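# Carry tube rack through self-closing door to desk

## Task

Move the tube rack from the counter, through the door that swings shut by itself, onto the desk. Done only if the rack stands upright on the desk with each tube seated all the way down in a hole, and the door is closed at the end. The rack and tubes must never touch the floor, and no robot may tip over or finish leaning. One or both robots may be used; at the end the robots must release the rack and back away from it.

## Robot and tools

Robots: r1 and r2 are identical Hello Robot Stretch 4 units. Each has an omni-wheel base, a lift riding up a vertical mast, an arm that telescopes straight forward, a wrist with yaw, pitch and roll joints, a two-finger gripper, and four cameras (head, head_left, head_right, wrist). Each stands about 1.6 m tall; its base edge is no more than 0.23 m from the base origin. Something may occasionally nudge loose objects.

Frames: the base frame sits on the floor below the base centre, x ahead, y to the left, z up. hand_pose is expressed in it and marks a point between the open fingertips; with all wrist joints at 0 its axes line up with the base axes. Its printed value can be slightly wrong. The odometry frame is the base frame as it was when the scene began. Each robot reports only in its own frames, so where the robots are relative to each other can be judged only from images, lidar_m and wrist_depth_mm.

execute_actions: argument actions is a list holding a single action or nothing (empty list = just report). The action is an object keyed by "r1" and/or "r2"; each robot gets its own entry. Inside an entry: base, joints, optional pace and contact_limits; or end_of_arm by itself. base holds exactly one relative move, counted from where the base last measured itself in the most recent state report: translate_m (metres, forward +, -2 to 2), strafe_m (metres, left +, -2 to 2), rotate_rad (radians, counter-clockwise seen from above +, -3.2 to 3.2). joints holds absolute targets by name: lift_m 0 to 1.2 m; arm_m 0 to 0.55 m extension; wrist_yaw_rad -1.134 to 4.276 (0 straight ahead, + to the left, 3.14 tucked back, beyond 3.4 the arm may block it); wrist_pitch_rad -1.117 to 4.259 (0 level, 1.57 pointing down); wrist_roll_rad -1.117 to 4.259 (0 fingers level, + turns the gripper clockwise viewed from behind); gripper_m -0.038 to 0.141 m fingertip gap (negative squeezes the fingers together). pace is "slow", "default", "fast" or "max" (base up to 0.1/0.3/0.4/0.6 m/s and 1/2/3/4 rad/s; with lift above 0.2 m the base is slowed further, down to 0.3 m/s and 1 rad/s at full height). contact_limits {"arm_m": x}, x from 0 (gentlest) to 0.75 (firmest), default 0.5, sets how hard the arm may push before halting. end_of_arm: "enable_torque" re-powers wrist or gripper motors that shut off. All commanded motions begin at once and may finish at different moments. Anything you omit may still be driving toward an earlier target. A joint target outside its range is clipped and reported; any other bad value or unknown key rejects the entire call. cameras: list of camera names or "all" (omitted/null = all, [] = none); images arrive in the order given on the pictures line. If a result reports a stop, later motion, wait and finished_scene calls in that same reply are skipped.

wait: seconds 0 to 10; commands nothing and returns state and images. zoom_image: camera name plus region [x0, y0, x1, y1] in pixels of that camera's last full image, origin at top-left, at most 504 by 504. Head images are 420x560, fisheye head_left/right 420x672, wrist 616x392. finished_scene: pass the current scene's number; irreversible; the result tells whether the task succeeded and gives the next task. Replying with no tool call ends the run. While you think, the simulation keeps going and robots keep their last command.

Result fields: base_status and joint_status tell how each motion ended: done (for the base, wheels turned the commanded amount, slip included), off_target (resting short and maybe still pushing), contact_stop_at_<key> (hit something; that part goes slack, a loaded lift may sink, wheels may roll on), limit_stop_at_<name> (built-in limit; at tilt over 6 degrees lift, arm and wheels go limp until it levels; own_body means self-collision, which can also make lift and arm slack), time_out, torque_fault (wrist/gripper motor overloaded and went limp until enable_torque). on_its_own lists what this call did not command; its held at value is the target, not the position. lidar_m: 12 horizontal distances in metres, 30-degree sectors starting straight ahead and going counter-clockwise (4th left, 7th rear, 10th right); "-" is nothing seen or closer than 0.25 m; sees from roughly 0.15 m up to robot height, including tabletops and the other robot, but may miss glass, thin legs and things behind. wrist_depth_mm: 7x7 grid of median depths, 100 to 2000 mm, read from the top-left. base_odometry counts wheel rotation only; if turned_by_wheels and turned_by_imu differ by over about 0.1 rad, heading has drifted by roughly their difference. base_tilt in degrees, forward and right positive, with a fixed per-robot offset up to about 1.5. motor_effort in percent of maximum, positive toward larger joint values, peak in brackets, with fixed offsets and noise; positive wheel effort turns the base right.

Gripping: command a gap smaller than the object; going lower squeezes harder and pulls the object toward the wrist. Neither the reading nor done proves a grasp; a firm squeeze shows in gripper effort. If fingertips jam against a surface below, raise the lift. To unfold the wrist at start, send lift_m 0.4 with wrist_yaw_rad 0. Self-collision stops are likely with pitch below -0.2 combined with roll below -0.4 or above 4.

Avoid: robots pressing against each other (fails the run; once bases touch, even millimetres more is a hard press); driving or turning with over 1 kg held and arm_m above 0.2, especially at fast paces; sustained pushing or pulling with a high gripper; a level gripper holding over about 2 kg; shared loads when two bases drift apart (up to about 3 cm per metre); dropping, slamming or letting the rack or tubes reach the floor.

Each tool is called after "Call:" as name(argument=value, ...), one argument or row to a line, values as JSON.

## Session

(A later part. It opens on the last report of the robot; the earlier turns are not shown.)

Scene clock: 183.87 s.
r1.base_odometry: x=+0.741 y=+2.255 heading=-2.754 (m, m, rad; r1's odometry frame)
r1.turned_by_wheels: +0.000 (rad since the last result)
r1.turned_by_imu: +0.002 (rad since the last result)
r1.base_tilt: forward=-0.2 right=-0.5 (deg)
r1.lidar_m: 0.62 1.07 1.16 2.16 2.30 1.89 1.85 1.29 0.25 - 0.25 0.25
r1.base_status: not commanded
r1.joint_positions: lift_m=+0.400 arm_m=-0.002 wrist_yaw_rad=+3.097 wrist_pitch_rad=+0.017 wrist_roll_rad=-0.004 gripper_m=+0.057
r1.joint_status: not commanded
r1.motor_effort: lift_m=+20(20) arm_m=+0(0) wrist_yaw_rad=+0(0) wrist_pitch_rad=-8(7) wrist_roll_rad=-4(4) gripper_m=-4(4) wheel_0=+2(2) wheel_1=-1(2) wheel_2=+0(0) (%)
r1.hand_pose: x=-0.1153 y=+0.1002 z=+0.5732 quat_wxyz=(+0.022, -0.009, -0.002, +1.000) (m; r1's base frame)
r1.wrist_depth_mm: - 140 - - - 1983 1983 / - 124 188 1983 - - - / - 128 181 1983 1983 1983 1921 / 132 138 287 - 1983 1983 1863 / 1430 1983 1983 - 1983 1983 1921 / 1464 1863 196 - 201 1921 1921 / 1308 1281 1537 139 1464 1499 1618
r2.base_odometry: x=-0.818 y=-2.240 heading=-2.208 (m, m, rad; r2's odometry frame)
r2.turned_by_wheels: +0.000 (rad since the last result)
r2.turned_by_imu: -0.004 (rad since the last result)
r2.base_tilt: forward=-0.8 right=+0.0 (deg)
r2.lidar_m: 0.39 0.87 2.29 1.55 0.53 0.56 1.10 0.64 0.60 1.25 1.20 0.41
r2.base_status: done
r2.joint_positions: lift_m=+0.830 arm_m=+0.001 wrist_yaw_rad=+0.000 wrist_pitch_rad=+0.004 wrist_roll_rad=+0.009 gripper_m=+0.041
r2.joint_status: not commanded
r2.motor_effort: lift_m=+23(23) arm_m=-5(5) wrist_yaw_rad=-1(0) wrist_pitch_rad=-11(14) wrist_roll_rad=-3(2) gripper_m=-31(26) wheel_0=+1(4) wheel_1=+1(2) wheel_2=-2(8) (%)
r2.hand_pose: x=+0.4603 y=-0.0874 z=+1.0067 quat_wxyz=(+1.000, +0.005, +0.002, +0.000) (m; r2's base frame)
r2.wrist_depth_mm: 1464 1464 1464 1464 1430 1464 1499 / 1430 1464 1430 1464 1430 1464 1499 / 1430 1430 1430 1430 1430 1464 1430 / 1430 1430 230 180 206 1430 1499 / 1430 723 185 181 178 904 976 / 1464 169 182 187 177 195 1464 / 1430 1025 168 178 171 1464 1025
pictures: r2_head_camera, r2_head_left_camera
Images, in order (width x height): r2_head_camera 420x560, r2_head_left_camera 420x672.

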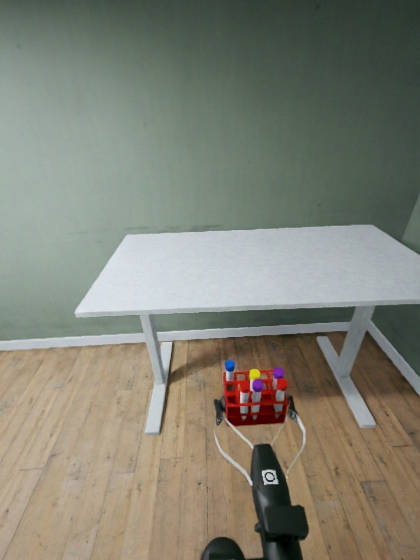

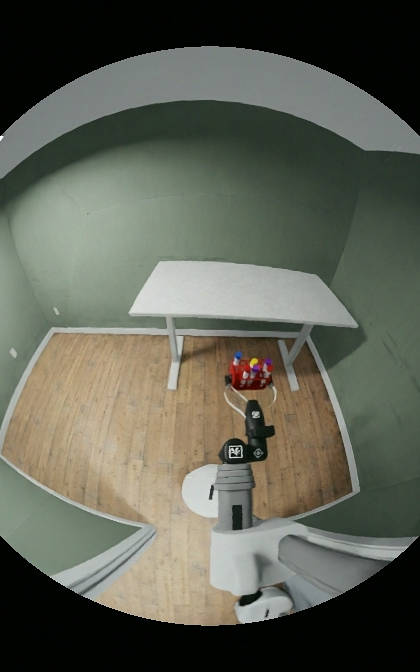

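Call:
execute_actions(
  actions=[
    {"r2":{"joints":{"lift_m":1.0},"pace":"slow"}},
  ],
  cameras=[],
)

Call:
execute_actions(
  actions=[
    {"r2":{"base":{"translate_m":0.33},"pace":"slow"}},
  ],
  cameras=["r2_wrist_camera","r2_head_left_camera"],
)

Call:
execute_actions(
  actions=[
    {"r1":{"base":{"translate_m":-0.75},"pace":"slow"},"r2":{"joints":{"arm_m":0.25},"pace":"slow"}},
  ],
  cameras=["r2_wrist_camera","r1_head_left_camera","r2_head_camera"],
)

Scene clock: 191.57 s.
r1.base_odometry: x=+0.741 y=+2.255 heading=-2.754 (m, m, rad; r1's odometry frame)
r1.turned_by_wheels: +0.000 (rad since the last result)
r1.turned_by_imu: +0.001 (rad since the last result)
r1.base_tilt: forward=-0.2 right=-0.5 (deg)
r1.lidar_m: 0.59 1.06 1.15 2.15 2.30 1.90 1.84 1.29 0.25 - 0.25 0.26
r1.base_status: not commanded
r1.joint_positions: lift_m=+0.400 arm_m=-0.002 wrist_yaw_rad=+3.097 wrist_pitch_rad=+0.017 wrist_roll_rad=-0.004 gripper_m=+0.057
r1.joint_status: not commanded
r1.motor_effort: lift_m=+20(20) arm_m=+0(0) wrist_yaw_rad=+0(0) wrist_pitch_rad=-6(6) wrist_roll_rad=-4(4) gripper_m=-6(3) wheel_0=+2(1) wheel_1=-2(2) wheel_2=+0(0) (%)
r1.hand_pose: x=-0.1153 y=+0.1002 z=+0.5732 quat_wxyz=(+0.022, -0.009, -0.002, +1.000) (m; r1's base frame)
r1.wrist_depth_mm: - 139 - - - 1983 1983 / - 124 188 - - 1921 1983 / - 128 181 - - 1921 1863 / 132 138 286 1983 - 1983 1921 / 1464 - 1983 - 1863 1983 1983 / 1464 1983 194 - 201 1921 1863 / 1366 1308 1499 138 1499 1464 1618
r2.base_odometry: x=-0.818 y=-2.240 heading=-2.208 (m, m, rad; r2's odometry frame)
r2.turned_by_wheels: +0.000 (rad since the last result)
r2.turned_by_imu: -0.002 (rad since the last result)
r2.base_tilt: forward=-0.8 right=+0.0 (deg)
r2.lidar_m: 0.39 0.89 2.28 1.55 0.54 0.53 1.07 0.66 0.59 1.24 1.18 0.42
r2.base_status: not commanded
r2.joint_positions: lift_m=+1.000 arm_m=+0.001 wrist_yaw_rad=+0.000 wrist_pitch_rad=+0.004 wrist_roll_rad=+0.009 gripper_m=+0.041
r2.joint_status: all done
r2.motor_effort: lift_m=+24(26) arm_m=-5(5) wrist_yaw_rad=+1(0) wrist_pitch_rad=-10(10) wrist_roll_rad=-3(1) gripper_m=-30(28) wheel_0=+1(1) wheel_1=+1(1) wheel_2=-2(2) (%)
r2.hand_pose: x=+0.4603 y=-0.0874 z=+1.1767 quat_wxyz=(+1.000, +0.005, +0.002, +0.000) (m; r2's base frame)
r2.wrist_depth_mm: 1430 1464 1464 1464 1499 1430 1464 / 1430 1464 1464 1464 1464 1499 1464 / 1464 1464 1464 1430 1464 1464 1499 / 1464 1430 230 180 207 1464 1464 / 1464 1430 185 181 177 1430 1430 / 1430 169 182 193 177 195 1060 / 647 627 168 179 171 621 634
pictures: none
No camera images: the call's "cameras" was empty. Leave "cameras" out to get every camera's image.

Scene clock: 196.13 s.
r1.base_odometry: x=+0.741 y=+2.255 heading=-2.754 (m, m, rad; r1's odometry frame)
r1.turned_by_wheels: +0.000 (rad since the last result)
r1.turned_by_imu: +0.001 (rad since the last result)
r1.base_tilt: forward=-0.2 right=-0.5 (deg)
r1.lidar_m: 0.63 1.07 1.15 2.18 2.31 1.90 1.84 1.27 0.25 - 0.25 0.26
r1.base_status: not commanded
r1.joint_positions: lift_m=+0.400 arm_m=-0.002 wrist_yaw_rad=+3.097 wrist_pitch_rad=+0.017 wrist_roll_rad=-0.004 gripper_m=+0.057
r1.joint_status: not commanded
r1.motor_effort: lift_m=+20(20) arm_m=+0(0) wrist_yaw_rad=+1(0) wrist_pitch_rad=-7(7) wrist_roll_rad=-4(4) gripper_m=-3(2) wheel_0=+2(2) wheel_1=-2(1) wheel_2=+0(0) (%)
r1.hand_pose: x=-0.1153 y=+0.1002 z=+0.5732 quat_wxyz=(+0.022, -0.009, -0.002, +1.000) (m; r1's base frame)
r1.wrist_depth_mm: - 139 - - - 1921 1921 / - 124 187 1983 - - 1983 / - 128 181 1983 1983 1921 1921 / 132 138 286 1921 1983 1921 1921 / 1397 - - 1983 - 1983 1863 / 1397 1921 194 - 201 1921 1921 / 1366 1308 1499 138 1499 1537 1618
r2.base_odometry: x=-1.014 y=-2.505 heading=-2.208 (m, m, rad; r2's odometry frame)
r2.turned_by_wheels: +0.000 (rad since the last result)
r2.turned_by_imu: -0.002 (rad since the last result)
r2.base_tilt: forward=-0.8 right=+0.0 (deg)
r2.lidar_m: 0.39 0.53 1.84 2.43 0.99 0.79 1.37 0.82 0.93 1.29 0.74 0.41
r2.base_status: done
r2.joint_positions: lift_m=+1.000 arm_m=+0.001 wrist_yaw_rad=+0.000 wrist_pitch_rad=+0.004 wrist_roll_rad=+0.009 gripper_m=+0.041
r2.joint_status: not commanded
r2.motor_effort: lift_m=+24(24) arm_m=-5(5) wrist_yaw_rad=+0(0) wrist_pitch_rad=-10(12) wrist_roll_rad=-2(4) gripper_m=-27(33) wheel_0=+3(6) wheel_1=+0(9) wheel_2=-1(6) (%)
r2.hand_pose: x=+0.4603 y=-0.0874 z=+1.1767 quat_wxyz=(+1.000, +0.005, +0.002, +0.000) (m; r2's base frame)
r2.wrist_depth_mm: 1098 1098 1118 1118 1098 1118 1160 / 1118 1118 1118 1098 1118 1098 1118 / 1098 1098 1118 1138 1118 1118 1138 / 1098 1098 229 181 206 1118 1138 / 1098 1098 185 181 178 1118 1118 / 1098 170 182 193 178 195 1118 / 544 580 169 178 171 580 627
pictures: r2_head_left_camera, r2_wrist_camera
Images, in order (width x height): r2_head_left_camera 420x672, r2_wrist_camera 616x392.

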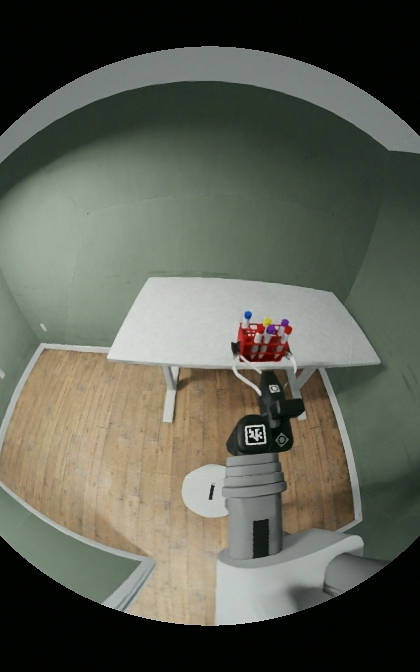

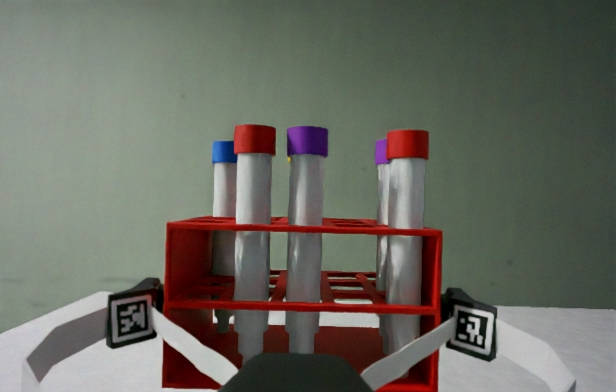

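Scene clock: 204.93 s.
r1.base_odometry: x=+1.436 y=+2.538 heading=-2.754 (m, m, rad; r1's odometry frame)
r1.turned_by_wheels: +0.000 (rad since the last result)
r1.turned_by_imu: +0.005 (rad since the last result)
r1.base_tilt: forward=-0.2 right=-0.6 (deg)
r1.lidar_m: 1.24 1.13 2.26 2.21 1.46 1.12 1.09 1.15 0.88 0.84 0.90 1.39
r1.base_status: done
r1.joint_positions: lift_m=+0.400 arm_m=-0.002 wrist_yaw_rad=+3.097 wrist_pitch_rad=+0.017 wrist_roll_rad=-0.004 gripper_m=+0.057
r1.joint_status: not commanded
r1.motor_effort: lift_m=+20(19) arm_m=+0(0) wrist_yaw_rad=+0(0) wrist_pitch_rad=-7(7) wrist_roll_rad=-5(5) gripper_m=-7(4) wheel_0=-3(4) wheel_1=-2(5) wheel_2=+2(7) (%)
r1.hand_pose: x=-0.1153 y=+0.1002 z=+0.5732 quat_wxyz=(+0.022, -0.009, -0.002, +1.000) (m; r1's base frame)
r1.wrist_depth_mm: - 139 1281 1229 1255 1255 1182 / - 124 188 1229 1229 1205 1205 / - 128 182 1205 1205 1229 1205 / 132 138 287 1255 1255 1182 1182 / 1255 1281 1255 1255 1229 1182 1182 / 1281 1255 195 1229 202 1205 1205 / 1255 1255 1229 139 1255 1182 1229
r2.base_odometry: x=-1.014 y=-2.505 heading=-2.208 (m, m, rad; r2's odometry frame)
r2.turned_by_wheels: +0.000 (rad since the last result)
r2.turned_by_imu: -0.003 (rad since the last result)
r2.base_tilt: forward=-0.7 right=+0.0 (deg)
r2.lidar_m: 0.51 0.55 1.81 2.43 1.01 0.78 0.96 0.81 0.94 1.28 0.76 0.55
r2.base_status: not commanded
r2.joint_positions: lift_m=+1.000 arm_m=+0.249 wrist_yaw_rad=+0.000 wrist_pitch_rad=+0.004 wrist_roll_rad=+0.009 gripper_m=+0.041
r2.joint_status: all done
r2.motor_effort: lift_m=+24(24) arm_m=+5(5) wrist_yaw_rad=-1(0) wrist_pitch_rad=-14(11) wrist_roll_rad=-2(2) gripper_m=-33(33) wheel_0=+3(3) wheel_1=+1(0) wheel_2=+0(1) (%)
r2.hand_pose: x=+0.7085 y=-0.0874 z=+1.1767 quat_wxyz=(+1.000, +0.005, +0.002, +0.000) (m; r2's base frame)
r2.wrist_depth_mm: 866 878 866 866 866 878 854 / 854 854 866 866 854 878 878 / 866 854 854 854 878 866 866 / 854 866 229 180 207 854 866 / 854 854 186 181 178 866 866 / 842 169 183 193 177 195 854 / 535 574 168 178 171 580 627
pictures: r1_head_left_camera, r2_head_camera, r2_wrist_camera
Images, in order (width x height): r1_head_left_camera 420x672, r2_head_camera 420x560, r2_wrist_camera 616x392.

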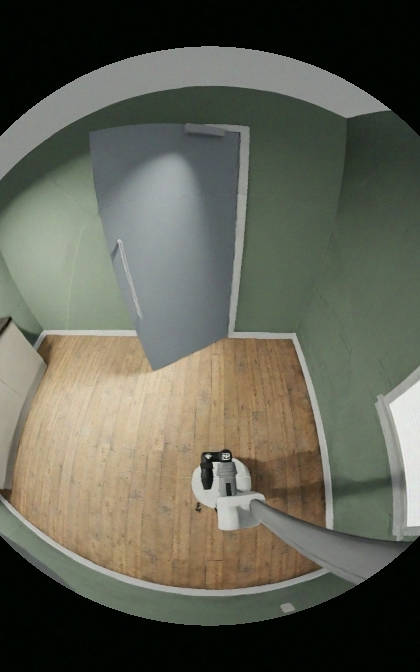

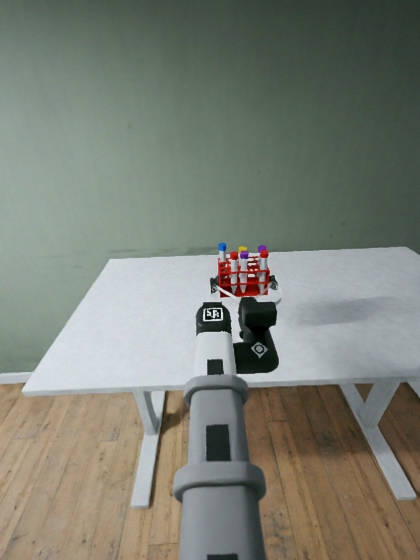

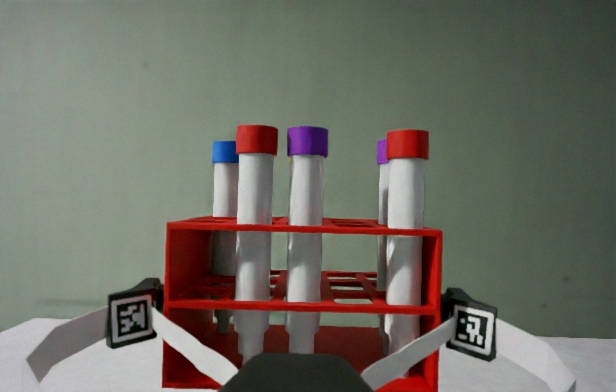

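Call:
execute_actions(
  actions=[
    {"r2":{"joints":{"lift_m":0.86},"pace":"slow"}},
  ],
  cameras=["r2_wrist_camera"],
)

Scene clock: 211.33 s.
r1.base_odometry: x=+1.436 y=+2.538 heading=-2.754 (m, m, rad; r1's odometry frame)
r1.turned_by_wheels: +0.000 (rad since the last result)
r1.turned_by_imu: +0.001 (rad since the last result)
r1.base_tilt: forward=-0.2 right=-0.5 (deg)
r1.lidar_m: 1.49 1.59 2.26 2.21 1.47 1.11 1.10 1.16 0.88 0.84 0.92 1.38
r1.base_status: not commanded
r1.joint_positions: lift_m=+0.400 arm_m=-0.002 wrist_yaw_rad=+3.097 wrist_pitch_rad=+0.017 wrist_roll_rad=-0.004 gripper_m=+0.057
r1.joint_status: not commanded
r1.motor_effort: lift_m=+20(20) arm_m=+0(0) wrist_yaw_rad=+0(0) wrist_pitch_rad=-7(7) wrist_roll_rad=-4(4) gripper_m=-6(4) wheel_0=-2(3) wheel_1=-2(2) wheel_2=+2(2) (%)
r1.hand_pose: x=-0.1153 y=+0.1002 z=+0.5732 quat_wxyz=(+0.022, -0.009, -0.002, +1.000) (m; r1's base frame)
r1.wrist_depth_mm: - 139 1229 1255 1229 1229 1205 / - 124 188 1255 1229 1229 1205 / - 128 181 1281 1205 1182 1182 / 132 138 286 1205 1229 1205 1182 / 1281 1281 1229 1255 1229 1205 1182 / 1308 1308 195 1205 202 1160 1182 / 1281 1255 1255 139 1182 1160 1182
r2.base_odometry: x=-1.014 y=-2.505 heading=-2.208 (m, m, rad; r2's odometry frame)
r2.turned_by_wheels: +0.000 (rad since the last result)
r2.turned_by_imu: -0.002 (rad since the last result)
r2.base_tilt: forward=-0.8 right=-0.1 (deg)
r2.lidar_m: 0.50 0.55 1.82 2.43 1.01 0.77 0.75 0.77 0.92 1.28 0.73 0.55
r2.base_status: not commanded
r2.joint_positions: lift_m=+0.860 arm_m=+0.249 wrist_yaw_rad=+0.000 wrist_pitch_rad=+0.004 wrist_roll_rad=+0.009 gripper_m=+0.041
r2.joint_status: all done
r2.motor_effort: lift_m=+15(22) arm_m=+5(5) wrist_yaw_rad=+1(1) wrist_pitch_rad=-12(11) wrist_roll_rad=-2(2) gripper_m=-31(28) wheel_0=+3(3) wheel_1=+0(0) wheel_2=-1(1) (%)
r2.hand_pose: x=+0.7085 y=-0.0874 z=+1.0374 quat_wxyz=(+1.000, +0.005, +0.002, +0.000) (m; r2's base frame)
r2.wrist_depth_mm: 854 854 866 878 866 866 866 / 842 854 842 866 866 878 878 / 866 854 854 854 866 866 866 / 854 854 229 180 207 866 866 / 854 854 186 181 178 866 854 / 449 170 183 193 177 195 525 / 268 289 168 179 172 290 310
pictures: r2_wrist_camera
Images, in order (width x height): r2_wrist_camera 616x392.

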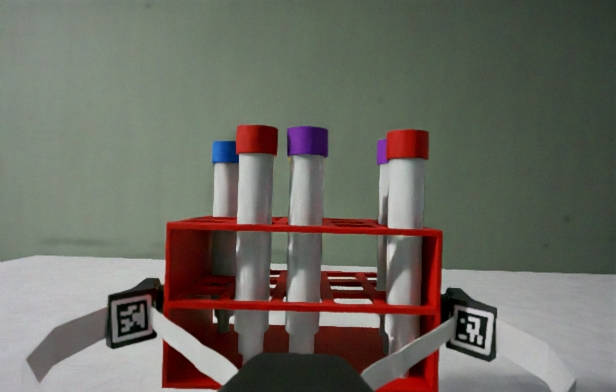

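Call:
execute_actions(
  actions=[
    {"r2":{"joints":{"lift_m":0.828},"pace":"slow"}},
  ],
  cameras=[],
)

Call:
execute_actions(
  actions=[
    {"r2":{"joints":{"lift_m":0.815},"pace":"slow"}},
  ],
  cameras=["r2_wrist_camera"],
)

Scene clock: 216.03 s.
r1.base_odometry: x=+1.436 y=+2.538 heading=-2.754 (m, m, rad; r1's odometry frame)
r1.turned_by_wheels: +0.000 (rad since the last result)
r1.turned_by_imu: +0.001 (rad since the last result)
r1.base_tilt: forward=-0.2 right=-0.5 (deg)
r1.lidar_m: 1.47 1.58 2.26 2.20 1.45 1.13 1.09 1.16 0.88 0.85 0.91 1.39
r1.base_status: not commanded
r1.joint_positions: lift_m=+0.400 arm_m=-0.002 wrist_yaw_rad=+3.097 wrist_pitch_rad=+0.017 wrist_roll_rad=-0.004 gripper_m=+0.057
r1.joint_status: not commanded
r1.motor_effort: lift_m=+20(20) arm_m=+0(0) wrist_yaw_rad=+1(0) wrist_pitch_rad=-7(7) wrist_roll_rad=-4(4) gripper_m=-5(4) wheel_0=-2(3) wheel_1=-2(2) wheel_2=+2(2) (%)
r1.hand_pose: x=-0.1153 y=+0.1002 z=+0.5732 quat_wxyz=(+0.022, -0.009, -0.002, +1.000) (m; r1's base frame)
r1.wrist_depth_mm: - 139 1255 1281 1255 1229 1229 / - 124 187 1229 1229 1205 1205 / - 128 182 1255 1229 1182 1205 / 132 138 285 1229 1229 1182 1182 / 1281 1229 1205 1229 1182 1229 1182 / 1281 1255 195 1255 201 1182 1160 / 1255 1229 1255 139 1182 1182 1138
r2.base_odometry: x=-1.014 y=-2.505 heading=-2.208 (m, m, rad; r2's odometry frame)
r2.turned_by_wheels: +0.000 (rad since the last result)
r2.turned_by_imu: -0.001 (rad since the last result)
r2.base_tilt: forward=-0.8 right=+0.0 (deg)
r2.lidar_m: 0.52 0.54 1.84 2.44 0.99 0.77 0.76 0.76 0.94 1.28 0.74 0.55
r2.base_status: not commanded
r2.joint_positions: lift_m=+0.828 arm_m=+0.249 wrist_yaw_rad=+0.000 wrist_pitch_rad=+0.004 wrist_roll_rad=+0.009 gripper_m=+0.041
r2.joint_status: all done
r2.motor_effort: lift_m=+15(16) arm_m=+5(6) wrist_yaw_rad=-1(2) wrist_pitch_rad=-11(12) wrist_roll_rad=-2(1) gripper_m=-29(24) wheel_0=+3(3) wheel_1=+0(0) wheel_2=-1(0) (%)
r2.hand_pose: x=+0.7085 y=-0.0874 z=+1.0054 quat_wxyz=(+1.000, +0.005, +0.002, +0.000) (m; r2's base frame)
r2.wrist_depth_mm: 854 866 866 878 866 866 878 / 854 866 866 866 866 866 866 / 842 854 854 866 866 866 866 / 842 854 229 181 206 866 854 / 668 683 185 181 178 854 866 / 349 169 182 194 178 195 407 / 209 224 168 178 172 224 250
pictures: none
No camera images: the call's "cameras" was empty. Leave "cameras" out to get every camera's image.

Scene clock: 216.83 s.
r1.base_odometry: x=+1.436 y=+2.538 heading=-2.754 (m, m, rad; r1's odometry frame)
r1.turned_by_wheels: +0.000 (rad since the last result)
r1.turned_by_imu: +0.000 (rad since the last result)
r1.base_tilt: forward=-0.1 right=-0.5 (deg)
r1.lidar_m: 1.49 1.59 2.27 2.20 1.45 1.12 1.10 1.17 0.86 0.84 0.92 1.39
r1.base_status: not commanded
r1.joint_positions: lift_m=+0.400 arm_m=-0.002 wrist_yaw_rad=+3.097 wrist_pitch_rad=+0.017 wrist_roll_rad=-0.004 gripper_m=+0.057
r1.joint_status: not commanded
r1.motor_effort: lift_m=+20(20) arm_m=+0(0) wrist_yaw_rad=+1(1) wrist_pitch_rad=-9(7) wrist_roll_rad=-4(4) gripper_m=-3(3) wheel_0=-2(2) wheel_1=-2(2) wheel_2=+2(3) (%)
r1.hand_pose: x=-0.1153 y=+0.1002 z=+0.5732 quat_wxyz=(+0.022, -0.009, -0.002, +1.000) (m; r1's base frame)
r1.wrist_depth_mm: - 139 1281 1255 1255 1229 1205 / - 123 188 1255 1205 1255 1229 / - 128 181 1229 1229 1205 1205 / 132 138 286 1255 1229 1229 1182 / 1281 1281 1255 1255 1205 1182 1205 / 1255 1281 195 1255 202 1205 1182 / 1255 1255 1229 138 1205 1182 1160
r2.base_odometry: x=-1.014 y=-2.505 heading=-2.208 (m, m, rad; r2's odometry frame)
r2.turned_by_wheels: +0.000 (rad since the last result)
r2.turned_by_imu: +0.000 (rad since the last result)
r2.base_tilt: forward=-0.8 right=+0.0 (deg)
r2.lidar_m: 0.52 0.54 1.82 2.43 1.00 0.79 0.76 0.76 0.93 1.29 0.76 0.55
r2.base_status: not commanded
r2.joint_positions: lift_m=+0.816 arm_m=+0.249 wrist_yaw_rad=-0.001 wrist_pitch_rad=-0.004 wrist_roll_rad=+0.009 gripper_m=+0.041
r2.joint_status: all done
r2.motor_effort: lift_m=+7(11) arm_m=+5(5) wrist_yaw_rad=+1(2) wrist_pitch_rad=+13(13) wrist_roll_rad=-2(1) gripper_m=-28(28) wheel_0=+3(3) wheel_1=+0(0) wheel_2=-1(1) (%)
r2.hand_pose: x=+0.7085 y=-0.0876 z=+0.9954 quat_wxyz=(+1.000, +0.005, -0.002, +0.000) (m; r2's base frame)
r2.wrist_depth_mm: 866 878 878 878 878 878 891 / 854 866 878 878 866 866 866 / 854 854 866 866 878 866 878 / 866 866 229 180 207 866 866 / 699 723 186 181 178 866 878 / 343 170 182 193 177 195 413 / 202 216 169 178 171 218 245
pictures: r2_wrist_camera
Images, in order (width x height): r2_wrist_camera 616x392.

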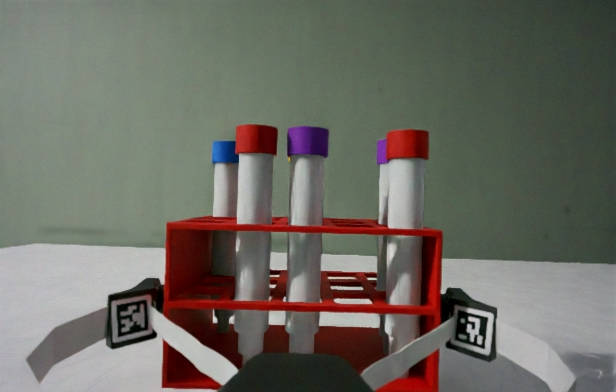

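Down. Release.

Call:
execute_actions(
  actions=[
    {"r2":{"joints":{"gripper_m":0.14,"lift_m":0.828},"pace":"slow"}},
  ],
  cameras=[],
)

Call:
execute_actions(
  actions=[
    {"r2":{"joints":{"arm_m":0.03},"pace":"slow"}},
  ],
  cameras=["r2_wrist_camera"],
)

Call:
execute_actions(
  actions=[
    {"r2":{"joints":{"arm_m":0.0,"lift_m":1.1,"wrist_pitch_rad":0.6}}},
  ],
  cameras=["r2_wrist_camera","r2_head_camera","r1_head_left_camera"],
)

Scene clock: 224.40 s.
r1.base_odometry: x=+1.436 y=+2.538 heading=-2.754 (m, m, rad; r1's odometry frame)
r1.turned_by_wheels: +0.000 (rad since the last result)
r1.turned_by_imu: +0.001 (rad since the last result)
r1.base_tilt: forward=-0.2 right=-0.5 (deg)
r1.lidar_m: 1.46 1.57 2.28 2.19 1.45 1.12 1.10 1.17 0.86 0.83 0.90 1.39
r1.base_status: not commanded
r1.joint_positions: lift_m=+0.400 arm_m=-0.002 wrist_yaw_rad=+3.097 wrist_pitch_rad=+0.017 wrist_roll_rad=-0.004 gripper_m=+0.057
r1.joint_status: not commanded
r1.motor_effort: lift_m=+20(19) arm_m=+0(0) wrist_yaw_rad=+0(1) wrist_pitch_rad=-8(7) wrist_roll_rad=-4(4) gripper_m=-4(4) wheel_0=-3(3) wheel_1=-2(2) wheel_2=+2(3) (%)
r1.hand_pose: x=-0.1153 y=+0.1002 z=+0.5732 quat_wxyz=(+0.022, -0.009, -0.002, +1.000) (m; r1's base frame)
r1.wrist_depth_mm: - 139 1255 1229 1255 1182 1229 / - 124 188 1255 1229 1205 1205 / - 128 181 1255 1255 1229 1160 / 132 138 286 1229 1229 1205 1160 / 1281 1281 1255 1229 1205 1205 1182 / 1308 1281 195 1229 201 1205 1182 / 1308 1229 1205 138 1205 1229 1182
r2.base_odometry: x=-1.014 y=-2.505 heading=-2.208 (m, m, rad; r2's odometry frame)
r2.turned_by_wheels: +0.000 (rad since the last result)
r2.turned_by_imu: -0.003 (rad since the last result)
r2.base_tilt: forward=-0.8 right=-0.1 (deg)
r2.lidar_m: 0.52 0.52 1.82 2.42 1.00 0.78 0.74 0.77 0.92 1.29 0.74 0.55
r2.base_status: not commanded
r2.joint_positions: lift_m=+0.828 arm_m=+0.249 wrist_yaw_rad=+0.000 wrist_pitch_rad=+0.003 wrist_roll_rad=+0.009 gripper_m=+0.140
r2.joint_status: all done
r2.motor_effort: lift_m=+23(22) arm_m=+5(5) wrist_yaw_rad=-1(1) wrist_pitch_rad=-10(13) wrist_roll_rad=-2(2) gripper_m=-1(28) wheel_0=+3(3) wheel_1=+0(0) wheel_2=+0(1) (%)
r2.hand_pose: x=+0.7086 y=-0.0875 z=+1.0050 quat_wxyz=(+1.000, +0.005, +0.002, +0.000) (m; r2's base frame)
r2.wrist_depth_mm: 866 866 866 866 866 878 866 / 866 854 854 866 866 866 866 / 866 854 866 866 866 878 866 / 854 866 866 866 878 878 866 / 676 715 229 217 232 854 866 / 347 210 193 202 198 325 410 / 235 226 211 144 208 239 260
pictures: none
No camera images: the call's "cameras" was empty. Leave "cameras" out to get every camera's image.

Scene clock: 227.90 s.
r1.base_odometry: x=+1.436 y=+2.538 heading=-2.754 (m, m, rad; r1's odometry frame)
r1.turned_by_wheels: +0.000 (rad since the last result)
r1.turned_by_imu: +0.001 (rad since the last result)
r1.base_tilt: forward=-0.3 right=-0.5 (deg)
r1.lidar_m: 1.48 1.59 2.27 2.20 1.47 1.14 1.10 1.17 0.87 0.84 0.92 1.39
r1.base_status: not commanded
r1.joint_positions: lift_m=+0.400 arm_m=-0.002 wrist_yaw_rad=+3.097 wrist_pitch_rad=+0.017 wrist_roll_rad=-0.004 gripper_m=+0.057
r1.joint_status: not commanded
r1.motor_effort: lift_m=+20(19) arm_m=+0(0) wrist_yaw_rad=+0(0) wrist_pitch_rad=-7(7) wrist_roll_rad=-5(4) gripper_m=-6(4) wheel_0=-3(2) wheel_1=-2(2) wheel_2=+2(2) (%)
r1.hand_pose: x=-0.1153 y=+0.1002 z=+0.5732 quat_wxyz=(+0.022, -0.009, -0.002, +1.000) (m; r1's base frame)
r1.wrist_depth_mm: - 139 1255 1229 1229 1205 1205 / - 124 187 1255 1229 1205 1229 / - 128 181 1281 1205 1205 1205 / 132 138 286 1255 1229 1205 1205 / 1281 1255 1255 1229 1229 1229 1205 / 1281 1255 195 1229 202 1205 1205 / 1281 1229 1229 139 1205 1182 1182
r2.base_odometry: x=-1.014 y=-2.505 heading=-2.208 (m, m, rad; r2's odometry frame)
r2.turned_by_wheels: +0.000 (rad since the last result)
r2.turned_by_imu: -0.001 (rad since the last result)
r2.base_tilt: forward=-0.8 right=+0.0 (deg)
r2.lidar_m: 0.52 0.54 1.84 2.43 0.99 0.78 0.75 0.76 0.94 1.29 0.76 0.55
r2.base_status: not commanded
r2.joint_positions: lift_m=+0.828 arm_m=+0.031 wrist_yaw_rad=+0.000 wrist_pitch_rad=+0.003 wrist_roll_rad=+0.009 gripper_m=+0.140
r2.joint_status: all done
r2.motor_effort: lift_m=+23(23) arm_m=-5(4) wrist_yaw_rad=+0(2) wrist_pitch_rad=-10(9) wrist_roll_rad=-1(2) gripper_m=+1(1) wheel_0=+3(2) wheel_1=+0(0) wheel_2=-1(1) (%)
r2.hand_pose: x=+0.4903 y=-0.0875 z=+1.0050 quat_wxyz=(+1.000, +0.005, +0.001, +0.000) (m; r2's base frame)
r2.wrist_depth_mm: 1098 1078 1078 1078 1098 1098 1098 / 1078 1078 1078 1098 1098 1098 1098 / 1078 1078 1078 1118 1078 1098 1098 / 1060 1078 1078 1078 1098 1098 1098 / 691 723 759 424 842 891 960 / 353 210 336 382 325 330 415 / 268 267 266 144 265 265 264
pictures: r2_wrist_camera
Images, in order (width x height): r2_wrist_camera 616x392.

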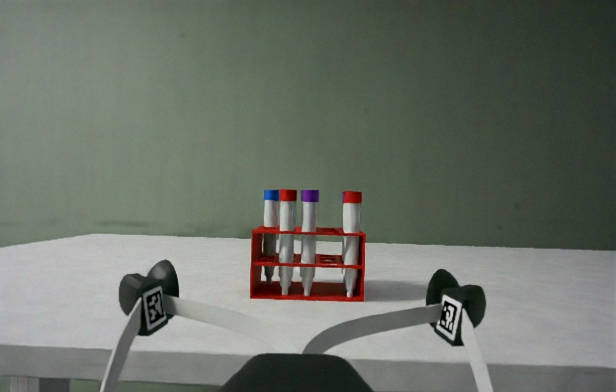

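Scene clock: 230.10 s.
r1.base_odometry: x=+1.436 y=+2.538 heading=-2.754 (m, m, rad; r1's odometry frame)
r1.turned_by_wheels: +0.000 (rad since the last result)
r1.turned_by_imu: +0.000 (rad since the last result)
r1.base_tilt: forward=-0.2 right=-0.5 (deg)
r1.lidar_m: 1.48 1.59 2.27 2.20 1.46 1.13 1.09 1.15 0.89 0.83 0.92 1.38
r1.base_status: not commanded
r1.joint_positions: lift_m=+0.400 arm_m=-0.002 wrist_yaw_rad=+3.097 wrist_pitch_rad=+0.017 wrist_roll_rad=-0.004 gripper_m=+0.057
r1.joint_status: not commanded
r1.motor_effort: lift_m=+20(20) arm_m=+0(0) wrist_yaw_rad=+0(0) wrist_pitch_rad=-7(7) wrist_roll_rad=-4(4) gripper_m=-5(4) wheel_0=-3(2) wheel_1=-2(2) wheel_2=+2(2) (%)
r1.hand_pose: x=-0.1153 y=+0.1002 z=+0.5732 quat_wxyz=(+0.022, -0.009, -0.002, +1.000) (m; r1's base frame)
r1.wrist_depth_mm: - 139 1281 1281 1229 1229 1205 / - 123 188 1229 1229 1229 1182 / - 128 181 1255 1229 1205 1229 / 132 138 287 1255 1205 1205 1205 / 1281 1281 1229 1205 1205 1160 1205 / 1281 1255 195 1229 201 1205 1182 / 1255 1255 1229 138 1205 1205 1182
r2.base_odometry: x=-1.014 y=-2.505 heading=-2.208 (m, m, rad; r2's odometry frame)
r2.turned_by_wheels: +0.000 (rad since the last result)
r2.turned_by_imu: -0.001 (rad since the last result)
r2.base_tilt: forward=-0.8 right=-0.1 (deg)
r2.lidar_m: 0.52 0.53 1.83 2.43 1.02 0.78 0.76 0.78 0.92 1.28 0.75 0.53
r2.base_status: not commanded
r2.joint_positions: lift_m=+1.100 arm_m=+0.001 wrist_yaw_rad=+0.000 wrist_pitch_rad=+0.602 wrist_roll_rad=+0.009 gripper_m=+0.140
r2.joint_status: all done
r2.motor_effort: lift_m=+23(24) arm_m=-5(7) wrist_yaw_rad=-1(0) wrist_pitch_rad=-5(5) wrist_roll_rad=-1(1) gripper_m=+0(1) wheel_0=+3(2) wheel_1=+0(0) wheel_2=-1(0) (%)
r2.hand_pose: x=+0.4096 y=-0.0874 z=+1.1146 quat_wxyz=(+0.955, +0.004, +0.296, -0.001) (m; r2's base frame)
r2.wrist_depth_mm: 1008 1008 1008 1008 1008 1008 991 / 1098 1060 1060 1060 1078 1078 1060 / 759 778 778 798 809 820 842 / 597 603 609 521 627 627 640 / 480 488 492 504 500 508 517 / 433 211 430 436 421 415 433 / 1366 1229 1397 144 1397 1430 1138
pictures: r1_head_left_camera, r2_head_camera, r2_wrist_camera
Images, in order (width x height): r1_head_left_camera 420x672, r2_head_camera 420x560, r2_wrist_camera 616x392.

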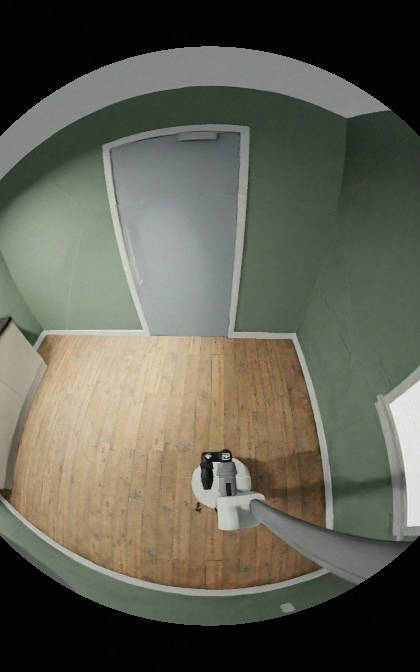

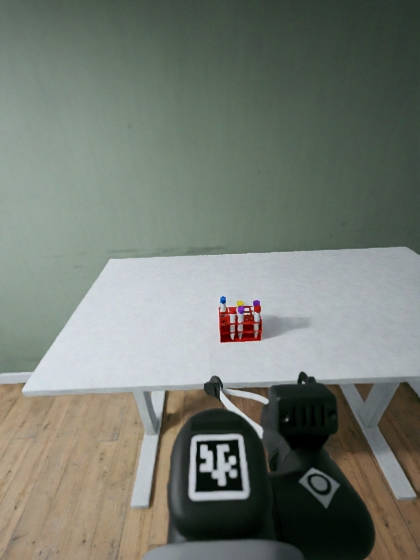

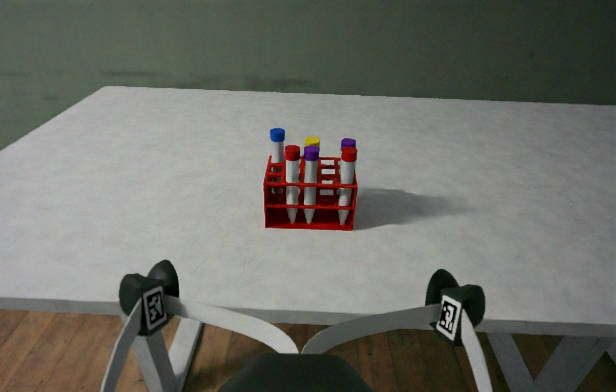

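Call:
zoom_image(
  camera="r2_wrist_camera",
  region=[240,110,380,240],
)

Region (240, 110, 380, 240) of r2_wrist_camera's 616x392 image, scaled by 3.600; it fills the top 468 rows of this view, and the rest is white.

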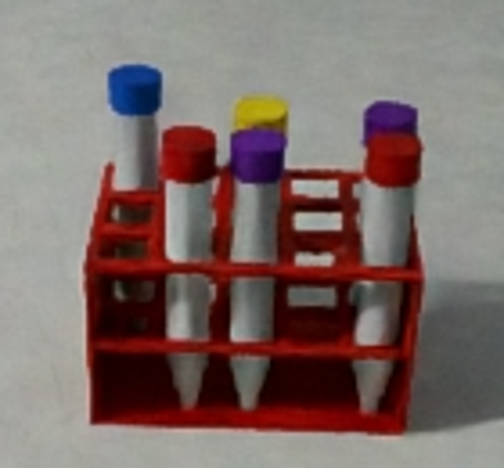

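Call:
finished_scene(
  scene=2,
)

The scene is finished: the task was done.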